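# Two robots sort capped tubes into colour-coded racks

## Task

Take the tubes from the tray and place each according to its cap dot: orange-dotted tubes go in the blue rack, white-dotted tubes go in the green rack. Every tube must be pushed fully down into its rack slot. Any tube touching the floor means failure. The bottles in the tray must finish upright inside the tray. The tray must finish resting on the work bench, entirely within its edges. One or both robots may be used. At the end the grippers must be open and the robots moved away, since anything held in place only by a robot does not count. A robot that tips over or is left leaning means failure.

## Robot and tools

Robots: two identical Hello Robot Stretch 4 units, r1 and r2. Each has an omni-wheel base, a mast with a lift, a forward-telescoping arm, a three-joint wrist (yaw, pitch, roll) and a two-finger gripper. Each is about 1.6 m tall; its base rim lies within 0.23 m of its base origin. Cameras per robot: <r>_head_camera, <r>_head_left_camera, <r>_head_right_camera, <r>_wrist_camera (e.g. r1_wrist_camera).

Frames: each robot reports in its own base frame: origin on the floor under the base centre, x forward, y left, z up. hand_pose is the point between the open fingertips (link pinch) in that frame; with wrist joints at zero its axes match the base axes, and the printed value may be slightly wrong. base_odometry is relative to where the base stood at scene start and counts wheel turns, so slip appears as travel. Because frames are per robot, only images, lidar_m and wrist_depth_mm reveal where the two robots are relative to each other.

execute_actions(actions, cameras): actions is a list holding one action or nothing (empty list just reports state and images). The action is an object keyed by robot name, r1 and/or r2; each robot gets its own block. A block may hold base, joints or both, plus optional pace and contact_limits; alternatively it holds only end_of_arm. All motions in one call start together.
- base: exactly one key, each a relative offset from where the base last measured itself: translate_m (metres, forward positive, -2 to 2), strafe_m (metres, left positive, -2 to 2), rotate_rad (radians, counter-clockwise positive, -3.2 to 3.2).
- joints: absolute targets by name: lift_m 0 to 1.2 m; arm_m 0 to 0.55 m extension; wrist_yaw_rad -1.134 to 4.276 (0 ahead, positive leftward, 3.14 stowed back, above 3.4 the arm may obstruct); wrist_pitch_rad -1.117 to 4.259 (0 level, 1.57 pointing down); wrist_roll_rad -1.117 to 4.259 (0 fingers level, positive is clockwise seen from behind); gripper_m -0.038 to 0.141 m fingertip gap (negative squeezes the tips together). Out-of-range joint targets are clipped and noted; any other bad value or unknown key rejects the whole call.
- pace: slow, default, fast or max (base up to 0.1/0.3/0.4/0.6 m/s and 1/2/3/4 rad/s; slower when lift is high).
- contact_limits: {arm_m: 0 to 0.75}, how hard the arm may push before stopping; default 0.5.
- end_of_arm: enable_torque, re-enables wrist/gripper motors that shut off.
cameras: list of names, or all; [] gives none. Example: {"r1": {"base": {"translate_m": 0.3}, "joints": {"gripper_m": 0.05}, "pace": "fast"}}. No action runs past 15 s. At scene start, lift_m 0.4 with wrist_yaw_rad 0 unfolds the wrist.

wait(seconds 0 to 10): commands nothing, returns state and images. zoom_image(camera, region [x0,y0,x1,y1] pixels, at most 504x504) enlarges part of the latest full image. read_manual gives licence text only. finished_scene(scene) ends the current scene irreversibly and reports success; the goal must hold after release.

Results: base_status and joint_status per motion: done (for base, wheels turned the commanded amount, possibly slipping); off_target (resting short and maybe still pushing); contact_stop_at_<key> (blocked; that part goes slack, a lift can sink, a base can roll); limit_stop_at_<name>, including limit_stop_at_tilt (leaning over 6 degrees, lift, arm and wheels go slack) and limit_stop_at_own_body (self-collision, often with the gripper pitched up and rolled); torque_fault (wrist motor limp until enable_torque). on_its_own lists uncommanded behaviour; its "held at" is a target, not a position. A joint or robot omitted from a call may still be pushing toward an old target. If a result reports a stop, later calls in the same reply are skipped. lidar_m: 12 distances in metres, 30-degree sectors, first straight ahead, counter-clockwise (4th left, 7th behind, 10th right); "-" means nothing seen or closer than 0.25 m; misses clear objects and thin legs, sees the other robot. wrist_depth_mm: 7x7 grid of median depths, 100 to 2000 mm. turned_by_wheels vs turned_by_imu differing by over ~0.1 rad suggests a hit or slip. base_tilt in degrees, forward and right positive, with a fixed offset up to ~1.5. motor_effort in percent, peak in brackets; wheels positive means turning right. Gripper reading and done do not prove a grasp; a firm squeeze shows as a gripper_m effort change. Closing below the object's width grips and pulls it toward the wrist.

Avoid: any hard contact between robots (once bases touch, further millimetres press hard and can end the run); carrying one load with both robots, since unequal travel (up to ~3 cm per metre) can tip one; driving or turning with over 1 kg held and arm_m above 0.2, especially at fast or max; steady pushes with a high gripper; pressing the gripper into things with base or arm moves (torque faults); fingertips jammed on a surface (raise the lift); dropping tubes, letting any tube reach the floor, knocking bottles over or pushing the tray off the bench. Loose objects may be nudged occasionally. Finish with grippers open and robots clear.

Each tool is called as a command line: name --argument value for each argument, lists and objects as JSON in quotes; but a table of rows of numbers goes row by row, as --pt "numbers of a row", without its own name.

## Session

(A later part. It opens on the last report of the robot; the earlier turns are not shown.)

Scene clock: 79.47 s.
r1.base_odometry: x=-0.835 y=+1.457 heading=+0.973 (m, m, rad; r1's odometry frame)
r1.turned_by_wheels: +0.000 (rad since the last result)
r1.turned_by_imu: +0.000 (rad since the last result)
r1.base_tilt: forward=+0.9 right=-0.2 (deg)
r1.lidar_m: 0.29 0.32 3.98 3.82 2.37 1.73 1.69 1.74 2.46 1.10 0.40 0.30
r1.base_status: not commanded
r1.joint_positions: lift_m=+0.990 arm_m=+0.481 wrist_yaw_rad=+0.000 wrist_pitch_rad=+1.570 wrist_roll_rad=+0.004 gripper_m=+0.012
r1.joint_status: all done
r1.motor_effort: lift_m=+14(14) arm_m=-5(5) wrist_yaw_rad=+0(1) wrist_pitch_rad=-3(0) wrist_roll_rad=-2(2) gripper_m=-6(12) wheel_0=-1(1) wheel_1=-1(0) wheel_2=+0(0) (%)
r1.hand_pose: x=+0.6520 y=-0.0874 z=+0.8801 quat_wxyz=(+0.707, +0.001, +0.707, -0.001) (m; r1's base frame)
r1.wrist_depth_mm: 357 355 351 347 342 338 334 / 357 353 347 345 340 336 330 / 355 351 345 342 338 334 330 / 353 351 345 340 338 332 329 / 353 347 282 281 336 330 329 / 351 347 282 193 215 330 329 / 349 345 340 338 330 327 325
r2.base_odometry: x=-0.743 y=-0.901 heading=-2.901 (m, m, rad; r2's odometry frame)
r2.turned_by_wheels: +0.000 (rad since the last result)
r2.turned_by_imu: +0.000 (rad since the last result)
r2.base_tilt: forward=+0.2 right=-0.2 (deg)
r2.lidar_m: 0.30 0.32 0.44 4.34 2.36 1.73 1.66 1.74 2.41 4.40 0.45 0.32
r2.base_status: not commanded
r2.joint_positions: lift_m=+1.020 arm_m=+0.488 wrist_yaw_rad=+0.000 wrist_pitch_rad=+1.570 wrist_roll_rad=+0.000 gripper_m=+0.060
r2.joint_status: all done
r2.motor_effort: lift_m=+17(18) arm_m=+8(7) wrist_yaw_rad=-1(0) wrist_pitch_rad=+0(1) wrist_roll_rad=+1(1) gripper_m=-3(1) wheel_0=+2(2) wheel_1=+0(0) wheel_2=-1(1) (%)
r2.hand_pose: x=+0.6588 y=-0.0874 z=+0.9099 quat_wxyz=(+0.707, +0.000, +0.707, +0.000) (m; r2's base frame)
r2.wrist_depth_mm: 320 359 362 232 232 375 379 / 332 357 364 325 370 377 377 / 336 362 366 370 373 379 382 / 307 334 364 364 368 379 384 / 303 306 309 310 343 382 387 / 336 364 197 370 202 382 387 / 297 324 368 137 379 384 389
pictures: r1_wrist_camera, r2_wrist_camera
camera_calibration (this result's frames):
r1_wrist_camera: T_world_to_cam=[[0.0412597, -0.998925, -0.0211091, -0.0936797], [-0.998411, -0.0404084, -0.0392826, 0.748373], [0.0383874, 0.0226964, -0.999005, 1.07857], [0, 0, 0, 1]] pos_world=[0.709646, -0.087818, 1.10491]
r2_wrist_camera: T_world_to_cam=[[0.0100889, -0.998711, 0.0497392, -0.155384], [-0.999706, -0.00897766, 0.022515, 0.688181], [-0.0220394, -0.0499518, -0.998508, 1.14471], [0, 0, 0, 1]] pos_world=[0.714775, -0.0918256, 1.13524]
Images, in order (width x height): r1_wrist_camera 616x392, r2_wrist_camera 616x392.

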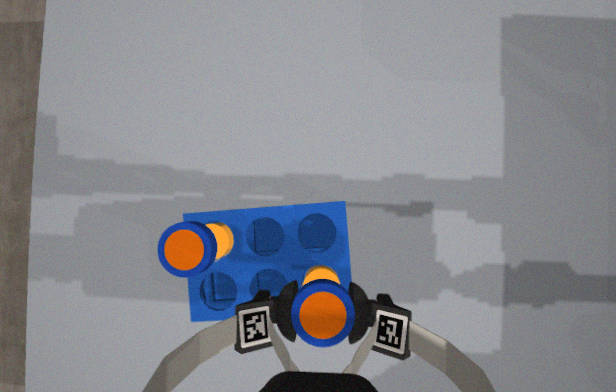

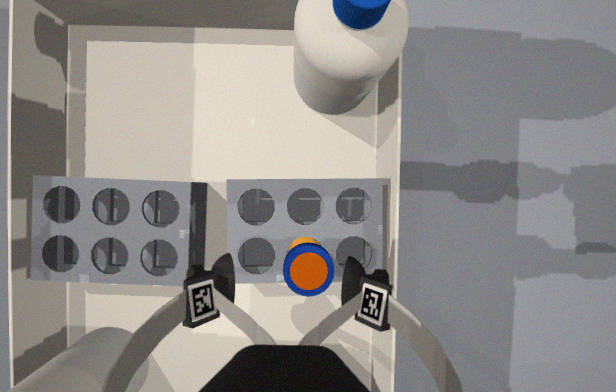

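execute_actions --actions '[{"r1": {"joints": {"lift_m": 0.966}, "pace": "slow"}, "r2": {"base": {"strafe_m": -0.013}, "joints": {"arm_m": 0.482}}}]' --cameras '["r1_wrist_camera"]'

execute_actions --actions '[{"r1": {"joints": {"gripper_m": 0.06}}, "r2": {"joints": {"lift_m": 0.975}}}]' --cameras '["r1_wrist_camera", "r2_wrist_camera"]'

Scene clock: 81.43 s.
r1.base_odometry: x=-0.835 y=+1.457 heading=+0.973 (m, m, rad; r1's odometry frame)
r1.turned_by_wheels: +0.000 (rad since the last result)
r1.turned_by_imu: +0.000 (rad since the last result)
r1.base_tilt: forward=+0.9 right=-0.1 (deg)
r1.lidar_m: 0.27 0.32 3.96 3.84 2.33 1.73 1.70 1.77 2.50 1.09 0.41 0.28
r1.base_status: not commanded
r1.joint_positions: lift_m=+0.966 arm_m=+0.481 wrist_yaw_rad=+0.000 wrist_pitch_rad=+1.570 wrist_roll_rad=+0.004 gripper_m=+0.012
r1.joint_status: all done
r1.motor_effort: lift_m=+14(11) arm_m=-6(5) wrist_yaw_rad=+0(1) wrist_pitch_rad=-1(0) wrist_roll_rad=-2(1) gripper_m=-14(10) wheel_0=-1(1) wheel_1=-1(1) wheel_2=+0(0) (%)
r1.hand_pose: x=+0.6520 y=-0.0874 z=+0.8561 quat_wxyz=(+0.707, +0.001, +0.707, -0.001) (m; r1's base frame)
r1.wrist_depth_mm: 332 329 325 322 317 314 309 / 332 329 324 320 315 312 309 / 330 327 322 319 314 310 307 / 329 324 322 315 314 309 307 / 327 325 257 257 312 307 306 / 327 324 258 193 215 307 304 / 327 320 317 312 307 306 303
r2.base_odometry: x=-0.746 y=-0.889 heading=-2.901 (m, m, rad; r2's odometry frame)
r2.turned_by_wheels: +0.000 (rad since the last result)
r2.turned_by_imu: +0.000 (rad since the last result)
r2.base_tilt: forward=+0.2 right=-0.2 (deg)
r2.lidar_m: 0.30 0.32 0.44 4.35 2.35 1.73 1.66 1.75 2.42 4.38 0.43 0.32
r2.base_status: done
r2.joint_positions: lift_m=+1.020 arm_m=+0.483 wrist_yaw_rad=+0.000 wrist_pitch_rad=+1.570 wrist_roll_rad=+0.000 gripper_m=+0.060
r2.joint_status: all done
r2.motor_effort: lift_m=+16(17) arm_m=-8(9) wrist_yaw_rad=+1(1) wrist_pitch_rad=+1(1) wrist_roll_rad=+1(1) gripper_m=-1(4) wheel_0=+1(7) wheel_1=+0(6) wheel_2=+0(0) (%)
r2.hand_pose: x=+0.6545 y=-0.0874 z=+0.9099 quat_wxyz=(+0.707, +0.000, +0.707, +0.000) (m; r2's base frame)
r2.wrist_depth_mm: 340 357 364 229 373 377 379 / 351 362 364 309 373 375 384 / 349 362 364 368 375 382 384 / 301 332 362 310 375 379 384 / 303 307 330 309 377 382 384 / 351 366 196 373 202 384 387 / 285 325 370 137 379 384 389
pictures: r1_wrist_camera
camera_calibration (this result's frames):
r1_wrist_camera: T_world_to_cam=[[0.0412599, -0.998925, -0.0211092, -0.0941863], [-0.998411, -0.0404085, -0.0392816, 0.747429], [0.0383864, 0.0226964, -0.999005, 1.05459], [0, 0, 0, 1]] pos_world=[0.709645, -0.087818, 1.08092]
Images, in order (width x height): r1_wrist_camera 616x392.

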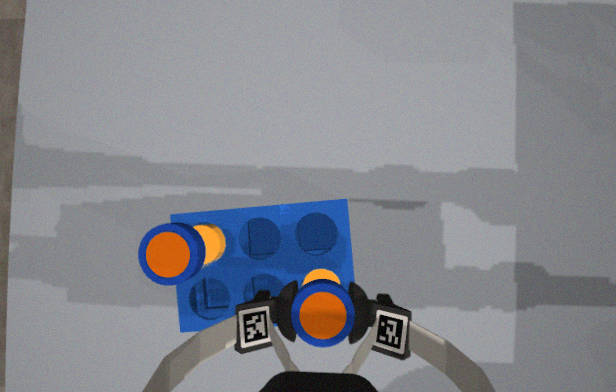

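Scene clock: 82.70 s.
r1.base_odometry: x=-0.835 y=+1.457 heading=+0.973 (m, m, rad; r1's odometry frame)
r1.turned_by_wheels: +0.000 (rad since the last result)
r1.turned_by_imu: +0.000 (rad since the last result)
r1.base_tilt: forward=+0.9 right=-0.2 (deg)
r1.lidar_m: 0.28 0.31 3.96 3.85 2.37 1.74 1.69 1.77 2.44 1.08 0.42 0.29
r1.base_status: not commanded
r1.joint_positions: lift_m=+0.966 arm_m=+0.481 wrist_yaw_rad=+0.000 wrist_pitch_rad=+1.570 wrist_roll_rad=+0.004 gripper_m=+0.060
r1.joint_status: all done
r1.motor_effort: lift_m=+13(14) arm_m=-5(5) wrist_yaw_rad=-1(0) wrist_pitch_rad=-2(1) wrist_roll_rad=-2(2) gripper_m=+0(9) wheel_0=-1(1) wheel_1=-1(1) wheel_2=+0(0) (%)
r1.hand_pose: x=+0.6520 y=-0.0874 z=+0.8561 quat_wxyz=(+0.707, +0.001, +0.707, -0.001) (m; r1's base frame)
r1.wrist_depth_mm: 332 329 324 320 317 312 309 / 334 329 324 319 317 310 309 / 330 327 322 319 315 309 307 / 330 325 322 317 314 310 306 / 329 324 257 257 314 309 306 / 325 322 258 195 217 307 304 / 325 320 315 193 307 306 301
r2.base_odometry: x=-0.746 y=-0.889 heading=-2.901 (m, m, rad; r2's odometry frame)
r2.turned_by_wheels: +0.000 (rad since the last result)
r2.turned_by_imu: +0.000 (rad since the last result)
r2.base_tilt: forward=+0.3 right=-0.2 (deg)
r2.lidar_m: 0.30 0.32 0.42 4.34 2.36 1.73 1.66 1.73 2.42 4.38 0.45 0.32
r2.base_status: not commanded
r2.joint_positions: lift_m=+0.975 arm_m=+0.483 wrist_yaw_rad=+0.000 wrist_pitch_rad=+1.570 wrist_roll_rad=+0.000 gripper_m=+0.060
r2.joint_status: all done
r2.motor_effort: lift_m=+16(15) arm_m=-7(7) wrist_yaw_rad=+1(1) wrist_pitch_rad=+0(0) wrist_roll_rad=+1(1) gripper_m=-1(2) wheel_0=+1(1) wheel_1=+0(0) wheel_2=+0(0) (%)
r2.hand_pose: x=+0.6545 y=-0.0874 z=+0.8650 quat_wxyz=(+0.707, +0.000, +0.707, +0.000) (m; r2's base frame)
r2.wrist_depth_mm: 312 315 319 196 259 332 334 / 314 317 320 307 327 330 336 / 315 319 324 324 327 332 338 / 258 268 300 297 303 332 338 / 260 270 266 265 287 334 338 / 319 320 197 267 202 338 338 / 283 320 324 137 325 340 342
pictures: r1_wrist_camera, r2_wrist_camera
camera_calibration (this result's frames):
r1_wrist_camera: T_world_to_cam=[[0.0412563, -0.998925, -0.021116, -0.094176], [-0.998417, -0.0404084, -0.0391162, 0.747241], [0.0382209, 0.0226964, -0.999012, 1.05471], [0, 0, 0, 1]] pos_world=[0.709632, -0.087818, 1.08091]
r2_wrist_camera: T_world_to_cam=[[0.0100079, -0.998712, 0.0497391, -0.153051], [-0.999707, -0.00889599, 0.0225266, 0.684858], [-0.0220552, -0.04995, -0.998508, 1.09972], [0, 0, 0, 1]] pos_world=[0.710443, -0.0918302, 1.09026]
Images, in order (width x height): r1_wrist_camera 616x392, r2_wrist_camera 616x392.

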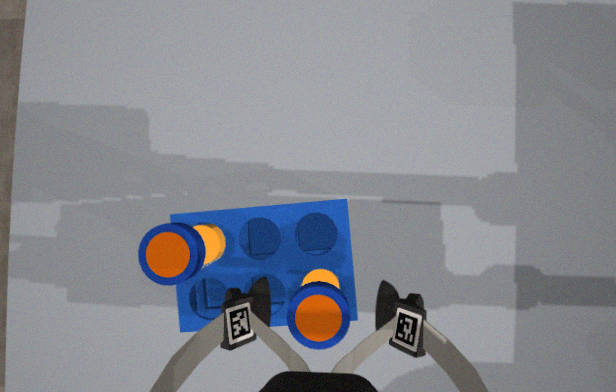

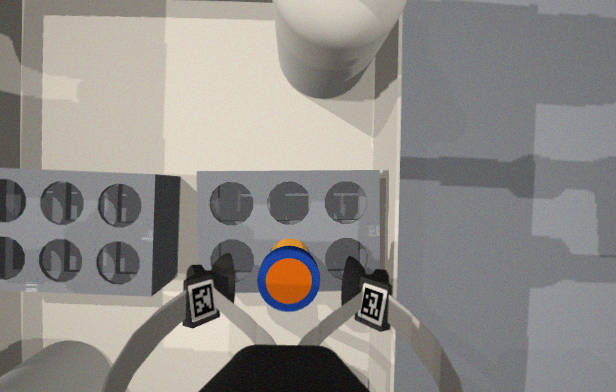

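execute_actions --actions '[{"r1": {"joints": {"lift_m": 1.07}}, "r2": {"joints": {"gripper_m": 0.012}}}]' --cameras '[]'

execute_actions --actions '[{"r1": {"joints": {"arm_m": 0.02}, "base": {"translate_m": -0.3}, "pace": "fast"}, "r2": {"joints": {"lift_m": 1.12}}}]' --cameras '["r2_wrist_camera"]'

Scene clock: 84.73 s.
r1.base_odometry: x=-0.835 y=+1.457 heading=+0.973 (m, m, rad; r1's odometry frame)
r1.turned_by_wheels: +0.000 (rad since the last result)
r1.turned_by_imu: +0.000 (rad since the last result)
r1.base_tilt: forward=+0.9 right=+0.0 (deg)
r1.lidar_m: 0.28 0.30 3.99 3.83 2.36 1.75 1.69 1.79 2.52 1.08 0.43 0.28
r1.base_status: not commanded
r1.joint_positions: lift_m=+1.070 arm_m=+0.481 wrist_yaw_rad=+0.000 wrist_pitch_rad=+1.570 wrist_roll_rad=+0.004 gripper_m=+0.060
r1.joint_status: all done
r1.motor_effort: lift_m=+22(22) arm_m=-6(5) wrist_yaw_rad=+1(0) wrist_pitch_rad=+0(1) wrist_roll_rad=-1(1) gripper_m=-2(5) wheel_0=-1(1) wheel_1=-1(1) wheel_2=+0(0) (%)
r1.hand_pose: x=+0.6520 y=-0.0874 z=+0.9594 quat_wxyz=(+0.707, +0.001, +0.707, -0.001) (m; r1's base frame)
r1.wrist_depth_mm: 1255 436 433 427 421 415 413 / 1255 436 430 427 418 415 410 / 1255 433 427 424 418 413 410 / 1229 433 427 421 418 413 407 / 1229 430 364 359 415 410 407 / 1229 430 392 415 217 407 402 / 1205 427 418 415 410 404 402
r2.base_odometry: x=-0.746 y=-0.889 heading=-2.901 (m, m, rad; r2's odometry frame)
r2.turned_by_wheels: +0.000 (rad since the last result)
r2.turned_by_imu: +0.000 (rad since the last result)
r2.base_tilt: forward=+0.3 right=-0.2 (deg)
r2.lidar_m: 0.30 0.32 0.43 4.36 2.35 1.72 1.66 1.74 2.40 4.39 0.46 0.33
r2.base_status: not commanded
r2.joint_positions: lift_m=+0.975 arm_m=+0.483 wrist_yaw_rad=+0.000 wrist_pitch_rad=+1.570 wrist_roll_rad=+0.000 gripper_m=+0.012
r2.joint_status: all done
r2.motor_effort: lift_m=+16(16) arm_m=-8(8) wrist_yaw_rad=+0(1) wrist_pitch_rad=+0(0) wrist_roll_rad=+1(1) gripper_m=-13(9) wheel_0=+1(1) wheel_1=+0(0) wheel_2=+0(1) (%)
r2.hand_pose: x=+0.6545 y=-0.0874 z=+0.8650 quat_wxyz=(+0.707, +0.000, +0.707, +0.000) (m; r2's base frame)
r2.wrist_depth_mm: 312 315 319 196 258 332 334 / 314 317 319 307 324 334 334 / 315 317 319 327 327 332 336 / 259 267 301 298 304 334 338 / 258 271 265 265 298 336 338 / 319 319 192 199 193 336 340 / 285 320 327 146 330 336 342
pictures: none
No camera images: the call's "cameras" was empty. Leave "cameras" out to get every camera's image.

Scene clock: 87.07 s.
r1.base_odometry: x=-1.004 y=+1.209 heading=+0.972 (m, m, rad; r1's odometry frame)
r1.turned_by_wheels: +0.000 (rad since the last result)
r1.turned_by_imu: -0.002 (rad since the last result)
r1.base_tilt: forward=+0.9 right=+0.0 (deg)
r1.lidar_m: 0.56 0.61 3.94 3.83 1.85 1.44 1.38 1.47 2.04 4.86 0.85 0.60
r1.base_status: done
r1.joint_positions: lift_m=+1.070 arm_m=+0.021 wrist_yaw_rad=+0.000 wrist_pitch_rad=+1.570 wrist_roll_rad=+0.004 gripper_m=+0.060
r1.joint_status: all done
r1.motor_effort: lift_m=+21(21) arm_m=-5(6) wrist_yaw_rad=-1(1) wrist_pitch_rad=-2(1) wrist_roll_rad=-2(1) gripper_m=-2(1) wheel_0=-1(8) wheel_1=-3(9) wheel_2=+0(8) (%)
r1.hand_pose: x=+0.1919 y=-0.0874 z=+0.9594 quat_wxyz=(+0.707, +0.002, +0.707, -0.002) (m; r1's base frame)
r1.wrist_depth_mm: 1255 1229 1229 1205 1182 1182 1182 / 1255 1229 1205 1205 1205 1182 1160 / 1281 1229 1205 1182 1205 1182 1160 / 1229 1229 1229 1205 1182 1182 1160 / 1205 1229 1182 976 1182 1160 1160 / 1255 1229 991 976 217 1160 1138 / 1255 1229 1182 741 1160 1160 1138
r2.base_odometry: x=-0.746 y=-0.889 heading=-2.901 (m, m, rad; r2's odometry frame)
r2.turned_by_wheels: +0.000 (rad since the last result)
r2.turned_by_imu: +0.000 (rad since the last result)
r2.base_tilt: forward=+0.3 right=-0.2 (deg)
r2.lidar_m: 0.29 0.31 0.46 4.35 2.38 1.71 1.66 1.72 2.45 4.39 0.46 0.31
r2.base_status: not commanded
r2.joint_positions: lift_m=+1.120 arm_m=+0.483 wrist_yaw_rad=+0.000 wrist_pitch_rad=+1.570 wrist_roll_rad=+0.000 gripper_m=+0.012
r2.joint_status: all done
r2.motor_effort: lift_m=+22(21) arm_m=-8(7) wrist_yaw_rad=+1(0) wrist_pitch_rad=+0(0) wrist_roll_rad=+1(1) gripper_m=-13(9) wheel_0=+1(1) wheel_1=+0(0) wheel_2=+0(0) (%)
r2.hand_pose: x=+0.6545 y=-0.0874 z=+1.0095 quat_wxyz=(+0.707, +0.000, +0.707, +0.000) (m; r2's base frame)
r2.wrist_depth_mm: 455 455 462 466 473 480 480 / 459 459 459 332 469 477 480 / 455 459 462 466 473 480 484 / 459 404 459 462 473 477 484 / 459 439 459 407 477 484 488 / 462 410 192 198 193 484 488 / 327 330 462 146 484 484 492
pictures: r2_wrist_camera
camera_calibration (this result's frames):
r2_wrist_camera: T_world_to_cam=[[0.0100081, -0.998712, 0.0497391, -0.160239], [-0.999707, -0.00889615, 0.0225264, 0.681599], [-0.0220549, -0.04995, -0.998508, 1.24403], [0, 0, 0, 1]] pos_world=[0.71044, -0.0918302, 1.23479]
Images, in order (width x height): r2_wrist_camera 616x392.

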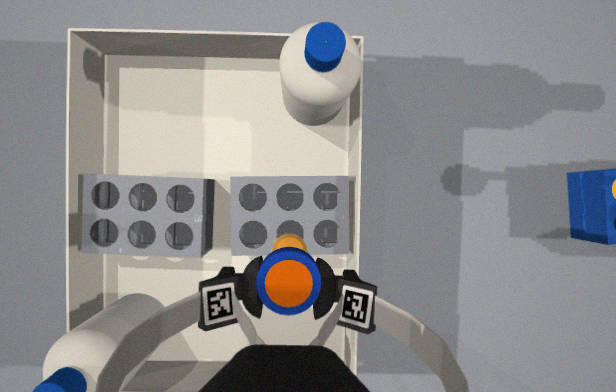

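execute_actions --actions '[{"r2": {"base": {"strafe_m": -0.37}, "joints": {"arm_m": 0.515}}}]' --cameras '["r2_wrist_camera"]'

zoom_image --camera "r2_wrist_camera" --region '[200, 130, 440, 330]'

Scene clock: 91.63 s.
r1.base_odometry: x=-1.004 y=+1.209 heading=+0.972 (m, m, rad; r1's odometry frame)
r1.turned_by_wheels: +0.000 (rad since the last result)
r1.turned_by_imu: -0.001 (rad since the last result)
r1.base_tilt: forward=+0.9 right=-0.2 (deg)
r1.lidar_m: 0.58 0.59 3.97 3.85 1.92 1.42 1.39 1.46 2.02 4.90 0.86 0.60
r1.base_status: not commanded
r1.joint_positions: lift_m=+1.070 arm_m=+0.021 wrist_yaw_rad=+0.000 wrist_pitch_rad=+1.570 wrist_roll_rad=+0.004 gripper_m=+0.060
r1.joint_status: not commanded
r1.motor_effort: lift_m=+21(21) arm_m=-6(5) wrist_yaw_rad=+0(0) wrist_pitch_rad=-2(2) wrist_roll_rad=-2(1) gripper_m=-1(1) wheel_0=-1(1) wheel_1=-3(3) wheel_2=+0(0) (%)
r1.hand_pose: x=+0.1919 y=-0.0874 z=+0.9594 quat_wxyz=(+0.707, +0.002, +0.707, -0.002) (m; r1's base frame)
r1.wrist_depth_mm: 1255 1255 1229 1205 1182 1182 1182 / 1229 1229 1205 1205 1205 1182 1182 / 1255 1229 1229 1205 1160 1160 1160 / 1255 1229 1229 1205 1182 1182 1160 / 1229 1229 1205 976 1160 1160 1138 / 1229 1205 991 960 217 1182 1138 / 1229 1205 1182 732 1182 1138 1138
r2.base_odometry: x=-0.834 y=-0.529 heading=-2.902 (m, m, rad; r2's odometry frame)
r2.turned_by_wheels: +0.000 (rad since the last result)
r2.turned_by_imu: +0.000 (rad since the last result)
r2.base_tilt: forward=+0.2 right=-0.2 (deg)
r2.lidar_m: 0.30 0.32 0.45 4.72 2.33 1.73 1.66 1.75 2.40 4.02 0.46 0.32
r2.base_status: done
r2.joint_positions: lift_m=+1.120 arm_m=+0.514 wrist_yaw_rad=+0.000 wrist_pitch_rad=+1.570 wrist_roll_rad=+0.000 gripper_m=+0.012
r2.joint_status: all done
r2.motor_effort: lift_m=+21(22) arm_m=+7(8) wrist_yaw_rad=+1(1) wrist_pitch_rad=-1(0) wrist_roll_rad=+1(1) gripper_m=-11(13) wheel_0=-2(7) wheel_1=-1(8) wheel_2=-1(1) (%)
r2.hand_pose: x=+0.6848 y=-0.0874 z=+1.0095 quat_wxyz=(+0.707, +0.000, +0.707, +0.000) (m; r2's base frame)
r2.wrist_depth_mm: 455 459 462 469 473 480 1229 / 455 459 462 469 473 477 1229 / 455 462 469 466 473 477 1281 / 452 466 469 413 473 480 1281 / 455 466 469 413 477 484 1281 / 455 462 192 199 193 484 1255 / 466 462 473 146 480 492 1281
pictures: r2_wrist_camera
camera_calibration (this result's frames):
r2_wrist_camera: T_world_to_cam=[[0.0100123, -0.998712, 0.0497383, -0.160547], [-0.999705, -0.00889616, 0.0226109, 0.711827], [-0.0221393, -0.04995, -0.998506, 1.24481], [0, 0, 0, 1]] pos_world=[0.740784, -0.0918302, 1.23484]
Images, in order (width x height): r2_wrist_camera 616x392.

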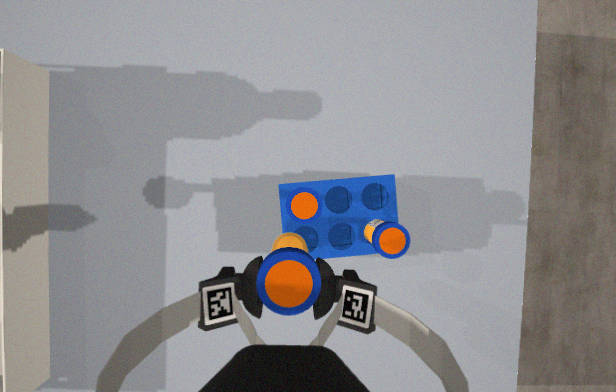

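Region (200, 130, 440, 330) of r2_wrist_camera's 616x392 image, scaled by 2.100.

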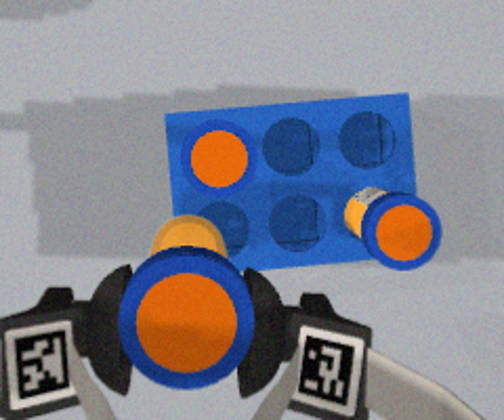

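execute_actions --actions '[{"r2": {"base": {"strafe_m": -0.0186}, "joints": {"arm_m": 0.506, "lift_m": 1.09}}}]' --cameras '[]'

execute_actions --actions '[{"r2": {"joints": {"lift_m": 1.05}, "pace": "slow"}}]' --cameras '["r2_wrist_camera"]'

zoom_image --camera "r2_wrist_camera" --region '[200, 130, 440, 330]'

Scene clock: 99.63 s.
r1.base_odometry: x=-1.004 y=+1.209 heading=+0.972 (m, m, rad; r1's odometry frame)
r1.turned_by_wheels: +0.000 (rad since the last result)
r1.turned_by_imu: -0.001 (rad since the last result)
r1.base_tilt: forward=+1.0 right=-0.1 (deg)
r1.lidar_m: 0.57 0.62 3.98 3.83 1.92 1.44 1.39 1.42 1.99 4.90 0.82 0.60
r1.base_status: not commanded
r1.joint_positions: lift_m=+1.070 arm_m=+0.021 wrist_yaw_rad=+0.000 wrist_pitch_rad=+1.570 wrist_roll_rad=+0.004 gripper_m=+0.060
r1.joint_status: not commanded
r1.motor_effort: lift_m=+21(21) arm_m=-5(5) wrist_yaw_rad=+0(0) wrist_pitch_rad=-2(2) wrist_roll_rad=-2(2) gripper_m=-7(3) wheel_0=-1(1) wheel_1=-3(3) wheel_2=+0(0) (%)
r1.hand_pose: x=+0.1919 y=-0.0874 z=+0.9594 quat_wxyz=(+0.707, +0.002, +0.707, -0.002) (m; r1's base frame)
r1.wrist_depth_mm: 1255 1255 1229 1205 1182 1182 1160 / 1255 1229 1205 1205 1182 1182 1160 / 1229 1229 1205 1205 1205 1182 1160 / 1255 1229 1205 1182 1182 1160 1138 / 1255 1229 1205 976 1160 1138 1138 / 1229 1205 991 960 217 1160 1138 / 1229 1229 1182 732 1160 1160 1138
r2.base_odometry: x=-0.839 y=-0.511 heading=-2.902 (m, m, rad; r2's odometry frame)
r2.turned_by_wheels: +0.000 (rad since the last result)
r2.turned_by_imu: +0.000 (rad since the last result)
r2.base_tilt: forward=+0.2 right=-0.2 (deg)
r2.lidar_m: 0.30 0.32 0.43 4.74 2.37 1.73 1.66 1.76 2.41 4.00 0.45 0.30
r2.base_status: done
r2.joint_positions: lift_m=+1.090 arm_m=+0.507 wrist_yaw_rad=+0.000 wrist_pitch_rad=+1.570 wrist_roll_rad=+0.000 gripper_m=+0.012
r2.joint_status: all done
r2.motor_effort: lift_m=+17(19) arm_m=-8(7) wrist_yaw_rad=+2(1) wrist_pitch_rad=-1(1) wrist_roll_rad=+0(1) gripper_m=-9(13) wheel_0=+0(6) wheel_1=-1(5) wheel_2=-1(1) (%)
r2.hand_pose: x=+0.6785 y=-0.0874 z=+0.9799 quat_wxyz=(+0.707, +0.000, +0.707, +0.000) (m; r2's base frame)
r2.wrist_depth_mm: 427 427 433 439 445 445 1229 / 430 433 436 439 442 445 1229 / 427 433 436 442 445 452 1229 / 430 430 439 384 445 452 1255 / 433 433 442 379 449 449 1229 / 436 436 191 199 193 452 1255 / 436 436 439 146 452 455 1229
pictures: none
No camera images: the call's "cameras" was empty. Leave "cameras" out to get every camera's image.

Scene clock: 100.80 s.
r1.base_odometry: x=-1.004 y=+1.209 heading=+0.972 (m, m, rad; r1's odometry frame)
r1.turned_by_wheels: +0.000 (rad since the last result)
r1.turned_by_imu: +0.000 (rad since the last result)
r1.base_tilt: forward=+1.0 right=-0.1 (deg)
r1.lidar_m: 0.57 0.64 3.97 3.84 1.92 1.42 1.36 1.46 2.02 4.87 0.87 0.60
r1.base_status: not commanded
r1.joint_positions: lift_m=+1.070 arm_m=+0.021 wrist_yaw_rad=+0.000 wrist_pitch_rad=+1.570 wrist_roll_rad=+0.004 gripper_m=+0.060
r1.joint_status: not commanded
r1.motor_effort: lift_m=+21(21) arm_m=-5(5) wrist_yaw_rad=+0(3) wrist_pitch_rad=-2(1) wrist_roll_rad=-2(1) gripper_m=-4(5) wheel_0=-1(1) wheel_1=-3(3) wheel_2=+0(0) (%)
r1.hand_pose: x=+0.1919 y=-0.0874 z=+0.9594 quat_wxyz=(+0.707, +0.002, +0.707, -0.002) (m; r1's base frame)
r1.wrist_depth_mm: 1281 1255 1255 1205 1205 1182 1160 / 1229 1229 1229 1205 1205 1160 1160 / 1255 1229 1205 1182 1182 1182 1160 / 1255 1229 1205 1205 1182 1160 1138 / 1229 1205 1205 991 1182 1160 1160 / 1229 1229 991 960 217 1160 1138 / 1229 1229 1182 732 1160 1160 1138
r2.base_odometry: x=-0.839 y=-0.511 heading=-2.902 (m, m, rad; r2's odometry frame)
r2.turned_by_wheels: +0.000 (rad since the last result)
r2.turned_by_imu: +0.000 (rad since the last result)
r2.base_tilt: forward=+0.3 right=-0.2 (deg)
r2.lidar_m: 0.29 0.30 0.44 4.73 2.36 1.72 1.64 1.76 2.41 3.98 0.46 0.32
r2.base_status: not commanded
r2.joint_positions: lift_m=+1.050 arm_m=+0.507 wrist_yaw_rad=+0.000 wrist_pitch_rad=+1.570 wrist_roll_rad=+0.000 gripper_m=+0.012
r2.joint_status: all done
r2.motor_effort: lift_m=+16(16) arm_m=-7(8) wrist_yaw_rad=+1(2) wrist_pitch_rad=+0(0) wrist_roll_rad=+1(1) gripper_m=-12(11) wheel_0=+0(0) wheel_1=-1(1) wheel_2=-1(1) (%)
r2.hand_pose: x=+0.6785 y=-0.0874 z=+0.9399 quat_wxyz=(+0.707, +0.000, +0.707, +0.000) (m; r2's base frame)
r2.wrist_depth_mm: 387 389 394 397 402 407 1182 / 387 392 397 402 404 407 1160 / 389 397 399 402 404 410 1182 / 389 397 399 343 402 410 1182 / 394 394 399 343 404 413 1205 / 394 399 192 198 193 413 1205 / 397 399 404 146 410 418 1205
pictures: r2_wrist_camera
camera_calibration (this result's frames):
r2_wrist_camera: T_world_to_cam=[[0.00994145, -0.998713, 0.0497377, -0.156974], [-0.999704, -0.00882266, 0.0226631, 0.706993], [-0.0221951, -0.0499483, -0.998505, 1.17521], [0, 0, 0, 1]] pos_world=[0.734428, -0.0918343, 1.16524]
Images, in order (width x height): r2_wrist_camera 616x392.

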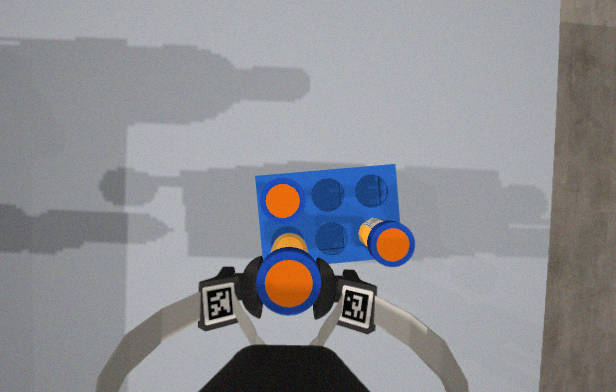

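Region (200, 130, 440, 330) of r2_wrist_camera's 616x392 image, scaled by 2.100.

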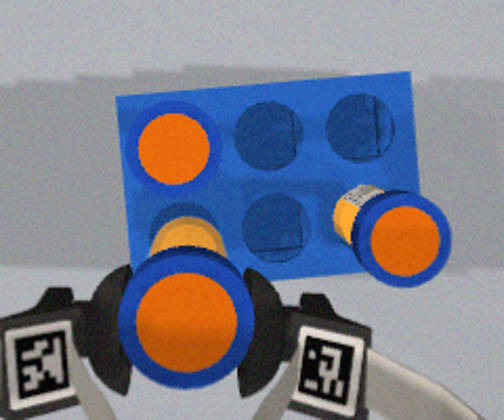

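execute_actions --actions '[{"r2": {"joints": {"lift_m": 0.966}, "pace": "slow"}}]' --cameras '["r2_wrist_camera", "r1_head_camera"]'

zoom_image --camera "r1_head_camera" --region '[170, 260, 290, 360]'

Scene clock: 103.27 s.
r1.base_odometry: x=-1.004 y=+1.209 heading=+0.972 (m, m, rad; r1's odometry frame)
r1.turned_by_wheels: +0.000 (rad since the last result)
r1.turned_by_imu: +0.000 (rad since the last result)
r1.base_tilt: forward=+1.0 right=-0.3 (deg)
r1.lidar_m: 0.57 0.64 3.98 3.84 1.91 1.43 1.40 1.47 2.04 4.89 0.85 0.59
r1.base_status: not commanded
r1.joint_positions: lift_m=+1.070 arm_m=+0.021 wrist_yaw_rad=+0.000 wrist_pitch_rad=+1.570 wrist_roll_rad=+0.004 gripper_m=+0.060
r1.joint_status: not commanded
r1.motor_effort: lift_m=+21(21) arm_m=-6(5) wrist_yaw_rad=+1(1) wrist_pitch_rad=-2(1) wrist_roll_rad=-2(2) gripper_m=-3(1) wheel_0=-1(1) wheel_1=-3(3) wheel_2=+0(0) (%)
r1.hand_pose: x=+0.1919 y=-0.0874 z=+0.9594 quat_wxyz=(+0.707, +0.002, +0.707, -0.002) (m; r1's base frame)
r1.wrist_depth_mm: 1255 1229 1229 1205 1182 1182 1160 / 1229 1229 1205 1205 1205 1182 1160 / 1255 1229 1229 1205 1182 1182 1182 / 1255 1205 1205 1205 1182 1160 1160 / 1255 1205 1229 976 1182 1160 1160 / 1229 1229 976 976 217 1160 1138 / 1229 1205 1182 741 1138 1160 1118
r2.base_odometry: x=-0.839 y=-0.511 heading=-2.902 (m, m, rad; r2's odometry frame)
r2.turned_by_wheels: +0.000 (rad since the last result)
r2.turned_by_imu: +0.000 (rad since the last result)
r2.base_tilt: forward=+0.3 right=-0.2 (deg)
r2.lidar_m: 0.29 0.30 0.43 4.74 2.36 1.74 1.67 1.73 2.41 4.00 0.44 0.32
r2.base_status: not commanded
r2.joint_positions: lift_m=+0.966 arm_m=+0.507 wrist_yaw_rad=+0.000 wrist_pitch_rad=+1.570 wrist_roll_rad=+0.000 gripper_m=+0.012
r2.joint_status: all done
r2.motor_effort: lift_m=+17(18) arm_m=-8(8) wrist_yaw_rad=+0(0) wrist_pitch_rad=+1(0) wrist_roll_rad=+1(1) gripper_m=-11(12) wheel_0=-1(0) wheel_1=-1(1) wheel_2=-1(1) (%)
r2.hand_pose: x=+0.6785 y=-0.0874 z=+0.8559 quat_wxyz=(+0.707, +0.000, +0.707, +0.000) (m; r2's base frame)
r2.wrist_depth_mm: 306 310 312 314 319 322 322 / 306 309 312 314 320 324 325 / 309 312 315 319 320 322 327 / 309 312 315 257 263 325 329 / 312 312 315 257 260 325 329 / 312 314 193 198 191 329 330 / 312 315 319 148 325 329 330
pictures: r1_head_camera, r2_wrist_camera
camera_calibration (this result's frames):
r2_wrist_camera: T_world_to_cam=[[0.00994186, -0.998713, 0.0497377, -0.152796], [-0.999704, -0.00882306, 0.0226631, 0.708895], [-0.0221951, -0.0499483, -0.998505, 1.09134], [0, 0, 0, 1]] pos_world=[0.734427, -0.0918343, 1.08124]
Images, in order (width x height): r1_head_camera 420x560, r2_wrist_camera 616x392.

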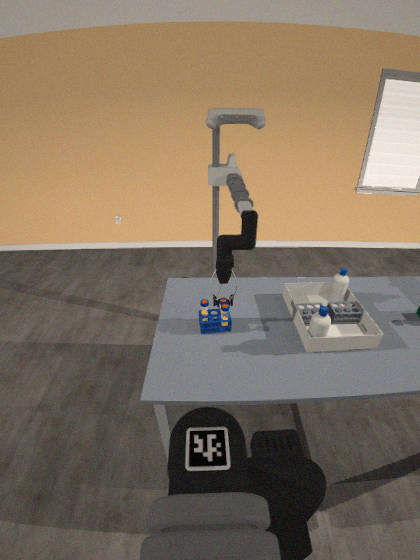

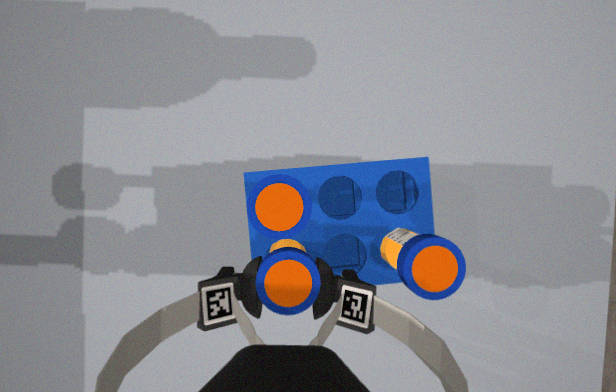

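Region (170, 260, 290, 360) of r1_head_camera's 420x560 image, scaled by 4.200, with more detail than that image has.

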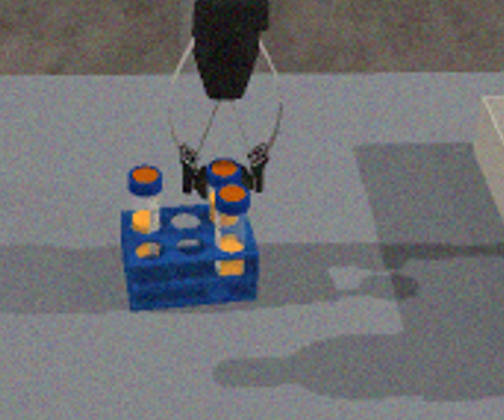

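execute_actions --actions '[{"r2": {"joints": {"gripper_m": 0.06}}}]' --cameras '[]'

execute_actions --actions '[{"r2": {"joints": {"lift_m": 1.07}}}]' --cameras '["r2_wrist_camera"]'

execute_actions --actions '[{"r2": {"joints": {"arm_m": 0.02}, "base": {"translate_m": -0.3}, "pace": "fast"}}]' --cameras '["r1_head_camera", "r2_head_camera", "r1_head_right_camera"]'

zoom_image --camera "r1_head_camera" --region '[170, 260, 290, 360]'

zoom_image --camera "r2_head_camera" --region '[0, 240, 280, 380]'

Scene clock: 105.63 s.
r1.base_odometry: x=-1.004 y=+1.209 heading=+0.972 (m, m, rad; r1's odometry frame)
r1.turned_by_wheels: +0.000 (rad since the last result)
r1.turned_by_imu: +0.000 (rad since the last result)
r1.base_tilt: forward=+0.9 right=+0.0 (deg)
r1.lidar_m: 0.56 0.62 3.97 3.83 1.92 1.42 1.37 1.47 2.04 4.89 0.85 0.61
r1.base_status: not commanded
r1.joint_positions: lift_m=+1.070 arm_m=+0.021 wrist_yaw_rad=+0.000 wrist_pitch_rad=+1.570 wrist_roll_rad=+0.004 gripper_m=+0.060
r1.joint_status: not commanded
r1.motor_effort: lift_m=+21(21) arm_m=-6(6) wrist_yaw_rad=+0(1) wrist_pitch_rad=-2(1) wrist_roll_rad=-2(2) gripper_m=-2(3) wheel_0=-1(1) wheel_1=-3(3) wheel_2=+0(0) (%)
r1.hand_pose: x=+0.1919 y=-0.0874 z=+0.9594 quat_wxyz=(+0.707, +0.002, +0.707, -0.002) (m; r1's base frame)
r1.wrist_depth_mm: 1255 1229 1229 1205 1205 1182 1160 / 1229 1255 1229 1205 1182 1182 1160 / 1255 1229 1205 1205 1205 1160 1160 / 1255 1229 1205 1205 1182 1160 1160 / 1229 1229 1205 976 1182 1160 1160 / 1229 1229 976 960 217 1160 1138 / 1229 1229 1205 741 1160 1160 1138
r2.base_odometry: x=-0.839 y=-0.511 heading=-2.902 (m, m, rad; r2's odometry frame)
r2.turned_by_wheels: +0.000 (rad since the last result)
r2.turned_by_imu: +0.000 (rad since the last result)
r2.base_tilt: forward=+0.3 right=-0.1 (deg)
r2.lidar_m: 0.30 0.32 0.45 4.74 2.36 1.73 1.66 1.75 2.39 3.99 0.43 0.33
r2.base_status: not commanded
r2.joint_positions: lift_m=+0.966 arm_m=+0.507 wrist_yaw_rad=+0.000 wrist_pitch_rad=+1.570 wrist_roll_rad=+0.000 gripper_m=+0.060
r2.joint_status: all done
r2.motor_effort: lift_m=+17(16) arm_m=-8(8) wrist_yaw_rad=+0(1) wrist_pitch_rad=+0(1) wrist_roll_rad=+1(1) gripper_m=+0(11) wheel_0=+0(0) wheel_1=-1(1) wheel_2=-1(1) (%)
r2.hand_pose: x=+0.6785 y=-0.0874 z=+0.8559 quat_wxyz=(+0.707, +0.000, +0.707, +0.000) (m; r2's base frame)
r2.wrist_depth_mm: 306 310 312 317 320 320 325 / 306 309 314 315 320 320 324 / 309 312 314 317 320 325 327 / 310 312 315 259 263 327 327 / 310 312 317 258 255 329 329 / 312 315 196 215 201 327 330 / 312 315 320 137 324 329 330
pictures: none
No camera images: the call's "cameras" was empty. Leave "cameras" out to get every camera's image.

Scene clock: 107.10 s.
r1.base_odometry: x=-1.004 y=+1.209 heading=+0.972 (m, m, rad; r1's odometry frame)
r1.turned_by_wheels: +0.000 (rad since the last result)
r1.turned_by_imu: +0.000 (rad since the last result)
r1.base_tilt: forward=+1.0 right=+0.0 (deg)
r1.lidar_m: 0.59 0.62 3.95 3.85 1.92 1.43 1.38 1.47 2.06 4.91 0.83 0.60
r1.base_status: not commanded
r1.joint_positions: lift_m=+1.070 arm_m=+0.021 wrist_yaw_rad=+0.000 wrist_pitch_rad=+1.570 wrist_roll_rad=+0.004 gripper_m=+0.060
r1.joint_status: not commanded
r1.motor_effort: lift_m=+21(21) arm_m=-5(6) wrist_yaw_rad=+2(1) wrist_pitch_rad=-2(2) wrist_roll_rad=-2(1) gripper_m=-1(2) wheel_0=-2(1) wheel_1=-3(3) wheel_2=+0(0) (%)
r1.hand_pose: x=+0.1919 y=-0.0874 z=+0.9594 quat_wxyz=(+0.707, +0.002, +0.707, -0.002) (m; r1's base frame)
r1.wrist_depth_mm: 1255 1229 1229 1205 1182 1205 1182 / 1281 1229 1229 1229 1182 1182 1160 / 1255 1205 1205 1205 1182 1160 1160 / 1255 1229 1205 1182 1182 1160 1160 / 1229 1229 1205 976 1182 1160 1138 / 1255 1205 976 960 217 1160 1160 / 1229 1205 1205 732 1160 1138 1138
r2.base_odometry: x=-0.839 y=-0.511 heading=-2.902 (m, m, rad; r2's odometry frame)
r2.turned_by_wheels: +0.000 (rad since the last result)
r2.turned_by_imu: +0.000 (rad since the last result)
r2.base_tilt: forward=+0.2 right=-0.2 (deg)
r2.lidar_m: 0.30 0.32 0.45 4.74 2.38 1.74 1.67 1.76 2.42 3.98 0.45 0.32
r2.base_status: not commanded
r2.joint_positions: lift_m=+1.070 arm_m=+0.507 wrist_yaw_rad=+0.000 wrist_pitch_rad=+1.570 wrist_roll_rad=+0.000 gripper_m=+0.060
r2.joint_status: all done
r2.motor_effort: lift_m=+22(21) arm_m=-7(8) wrist_yaw_rad=+1(1) wrist_pitch_rad=+0(0) wrist_roll_rad=+1(1) gripper_m=-3(2) wheel_0=-1(1) wheel_1=-1(1) wheel_2=-1(1) (%)
r2.hand_pose: x=+0.6785 y=-0.0874 z=+0.9595 quat_wxyz=(+0.707, +0.000, +0.707, +0.000) (m; r2's base frame)
r2.wrist_depth_mm: 404 407 413 418 421 424 1205 / 404 410 415 421 421 427 1205 / 407 413 418 418 427 430 1205 / 410 413 418 362 427 427 1229 / 413 418 418 364 430 433 1205 / 413 418 197 424 203 433 1229 / 413 418 421 137 433 436 1205
pictures: r2_wrist_camera
camera_calibration (this result's frames):
r2_wrist_camera: T_world_to_cam=[[0.00994179, -0.998713, 0.0497377, -0.157946], [-0.999704, -0.00882299, 0.0226631, 0.706544], [-0.0221951, -0.0499483, -0.998505, 1.19473], [0, 0, 0, 1]] pos_world=[0.734423, -0.0918343, 1.18479]
Images, in order (width x height): r2_wrist_camera 616x392.

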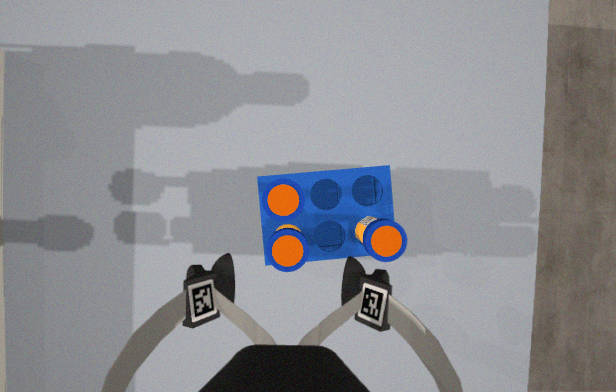

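Scene clock: 109.43 s.
r1.base_odometry: x=-1.004 y=+1.209 heading=+0.972 (m, m, rad; r1's odometry frame)
r1.turned_by_wheels: +0.000 (rad since the last result)
r1.turned_by_imu: +0.000 (rad since the last result)
r1.base_tilt: forward=+1.0 right=-0.2 (deg)
r1.lidar_m: 0.57 0.66 3.92 3.83 1.91 1.45 1.37 1.46 2.05 4.88 0.83 0.62
r1.base_status: not commanded
r1.joint_positions: lift_m=+1.070 arm_m=+0.021 wrist_yaw_rad=+0.000 wrist_pitch_rad=+1.570 wrist_roll_rad=+0.004 gripper_m=+0.060
r1.joint_status: not commanded
r1.motor_effort: lift_m=+22(21) arm_m=-5(5) wrist_yaw_rad=-1(0) wrist_pitch_rad=-1(0) wrist_roll_rad=-2(2) gripper_m=-3(4) wheel_0=-1(1) wheel_1=-3(3) wheel_2=+0(0) (%)
r1.hand_pose: x=+0.1919 y=-0.0874 z=+0.9594 quat_wxyz=(+0.707, +0.002, +0.707, -0.002) (m; r1's base frame)
r1.wrist_depth_mm: 1255 1255 1229 1229 1205 1182 1182 / 1255 1229 1205 1205 1182 1160 1182 / 1255 1255 1205 1182 1182 1160 1160 / 1255 1229 1229 1205 1182 1160 1160 / 1229 1229 1205 976 1182 1160 1138 / 1255 1229 976 960 217 1160 1138 / 1229 1229 1182 732 1182 1138 1160
r2.base_odometry: x=-0.547 y=-0.440 heading=-2.902 (m, m, rad; r2's odometry frame)
r2.turned_by_wheels: +0.000 (rad since the last result)
r2.turned_by_imu: +0.001 (rad since the last result)
r2.base_tilt: forward=+0.3 right=-0.2 (deg)
r2.lidar_m: 0.59 0.63 0.88 4.74 1.94 1.42 1.36 1.45 2.00 3.97 4.13 0.64
r2.base_status: done
r2.joint_positions: lift_m=+1.070 arm_m=+0.021 wrist_yaw_rad=+0.000 wrist_pitch_rad=+1.570 wrist_roll_rad=+0.000 gripper_m=+0.060
r2.joint_status: all done
r2.motor_effort: lift_m=+22(22) arm_m=-7(7) wrist_yaw_rad=+2(1) wrist_pitch_rad=-2(2) wrist_roll_rad=+0(0) gripper_m=-3(7) wheel_0=+0(4) wheel_1=+1(7) wheel_2=-2(11) (%)
r2.hand_pose: x=+0.1923 y=-0.0874 z=+0.9595 quat_wxyz=(+0.707, +0.000, +0.707, +0.000) (m; r2's base frame)
r2.wrist_depth_mm: 1138 1118 1138 1160 1182 1182 1205 / 1138 1160 1160 1160 1182 1205 1205 / 1118 1160 1138 1182 1182 1182 1205 / 1160 1160 1182 1160 1205 1205 1229 / 1160 1160 946 976 1182 1229 1255 / 1138 1160 198 960 202 1229 1229 / 1160 1160 1182 137 1229 1205 1229
pictures: r1_head_camera, r1_head_right_camera, r2_head_camera
Images, in order (width x height): r1_head_camera 420x560, r1_head_right_camera 420x672, r2_head_camera 420x560.

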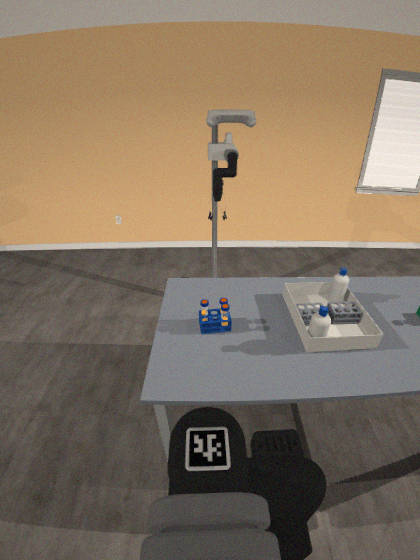

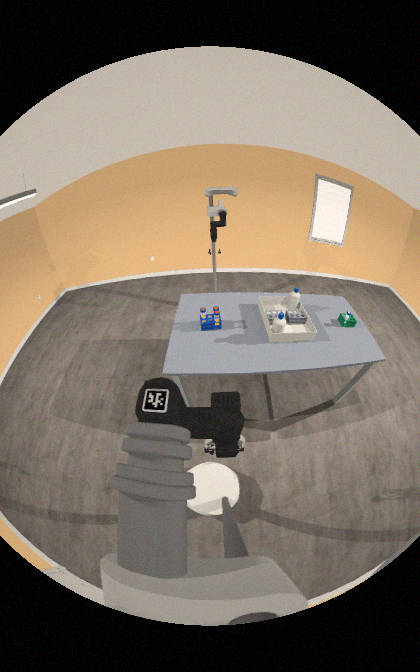

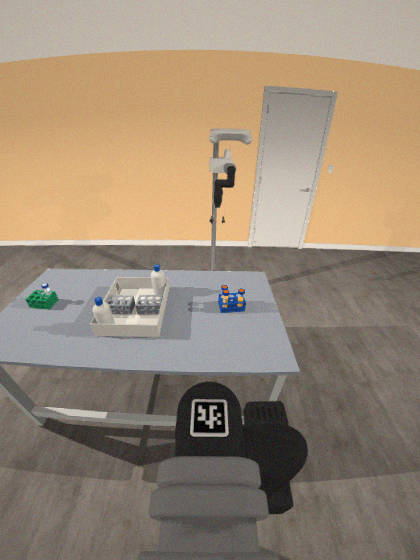

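Region (170, 260, 290, 360) of r1_head_camera's 420x560 image, scaled by 4.200, with more detail than that image has.

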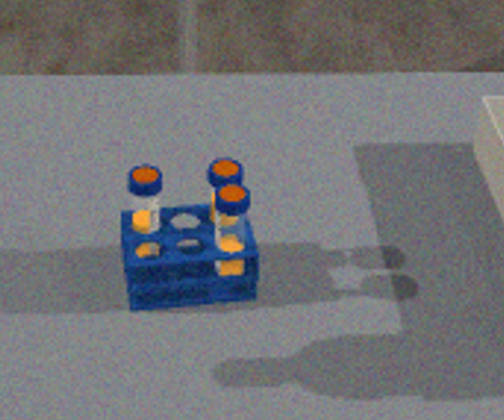

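Region (0, 240, 280, 380) of r2_head_camera's 420x560 image, scaled by 1.800, with more detail than that image has.

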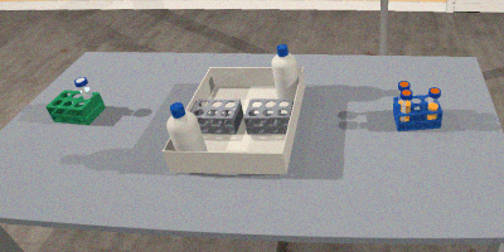

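finished_scene --scene 2

The scene is finished: the task was done.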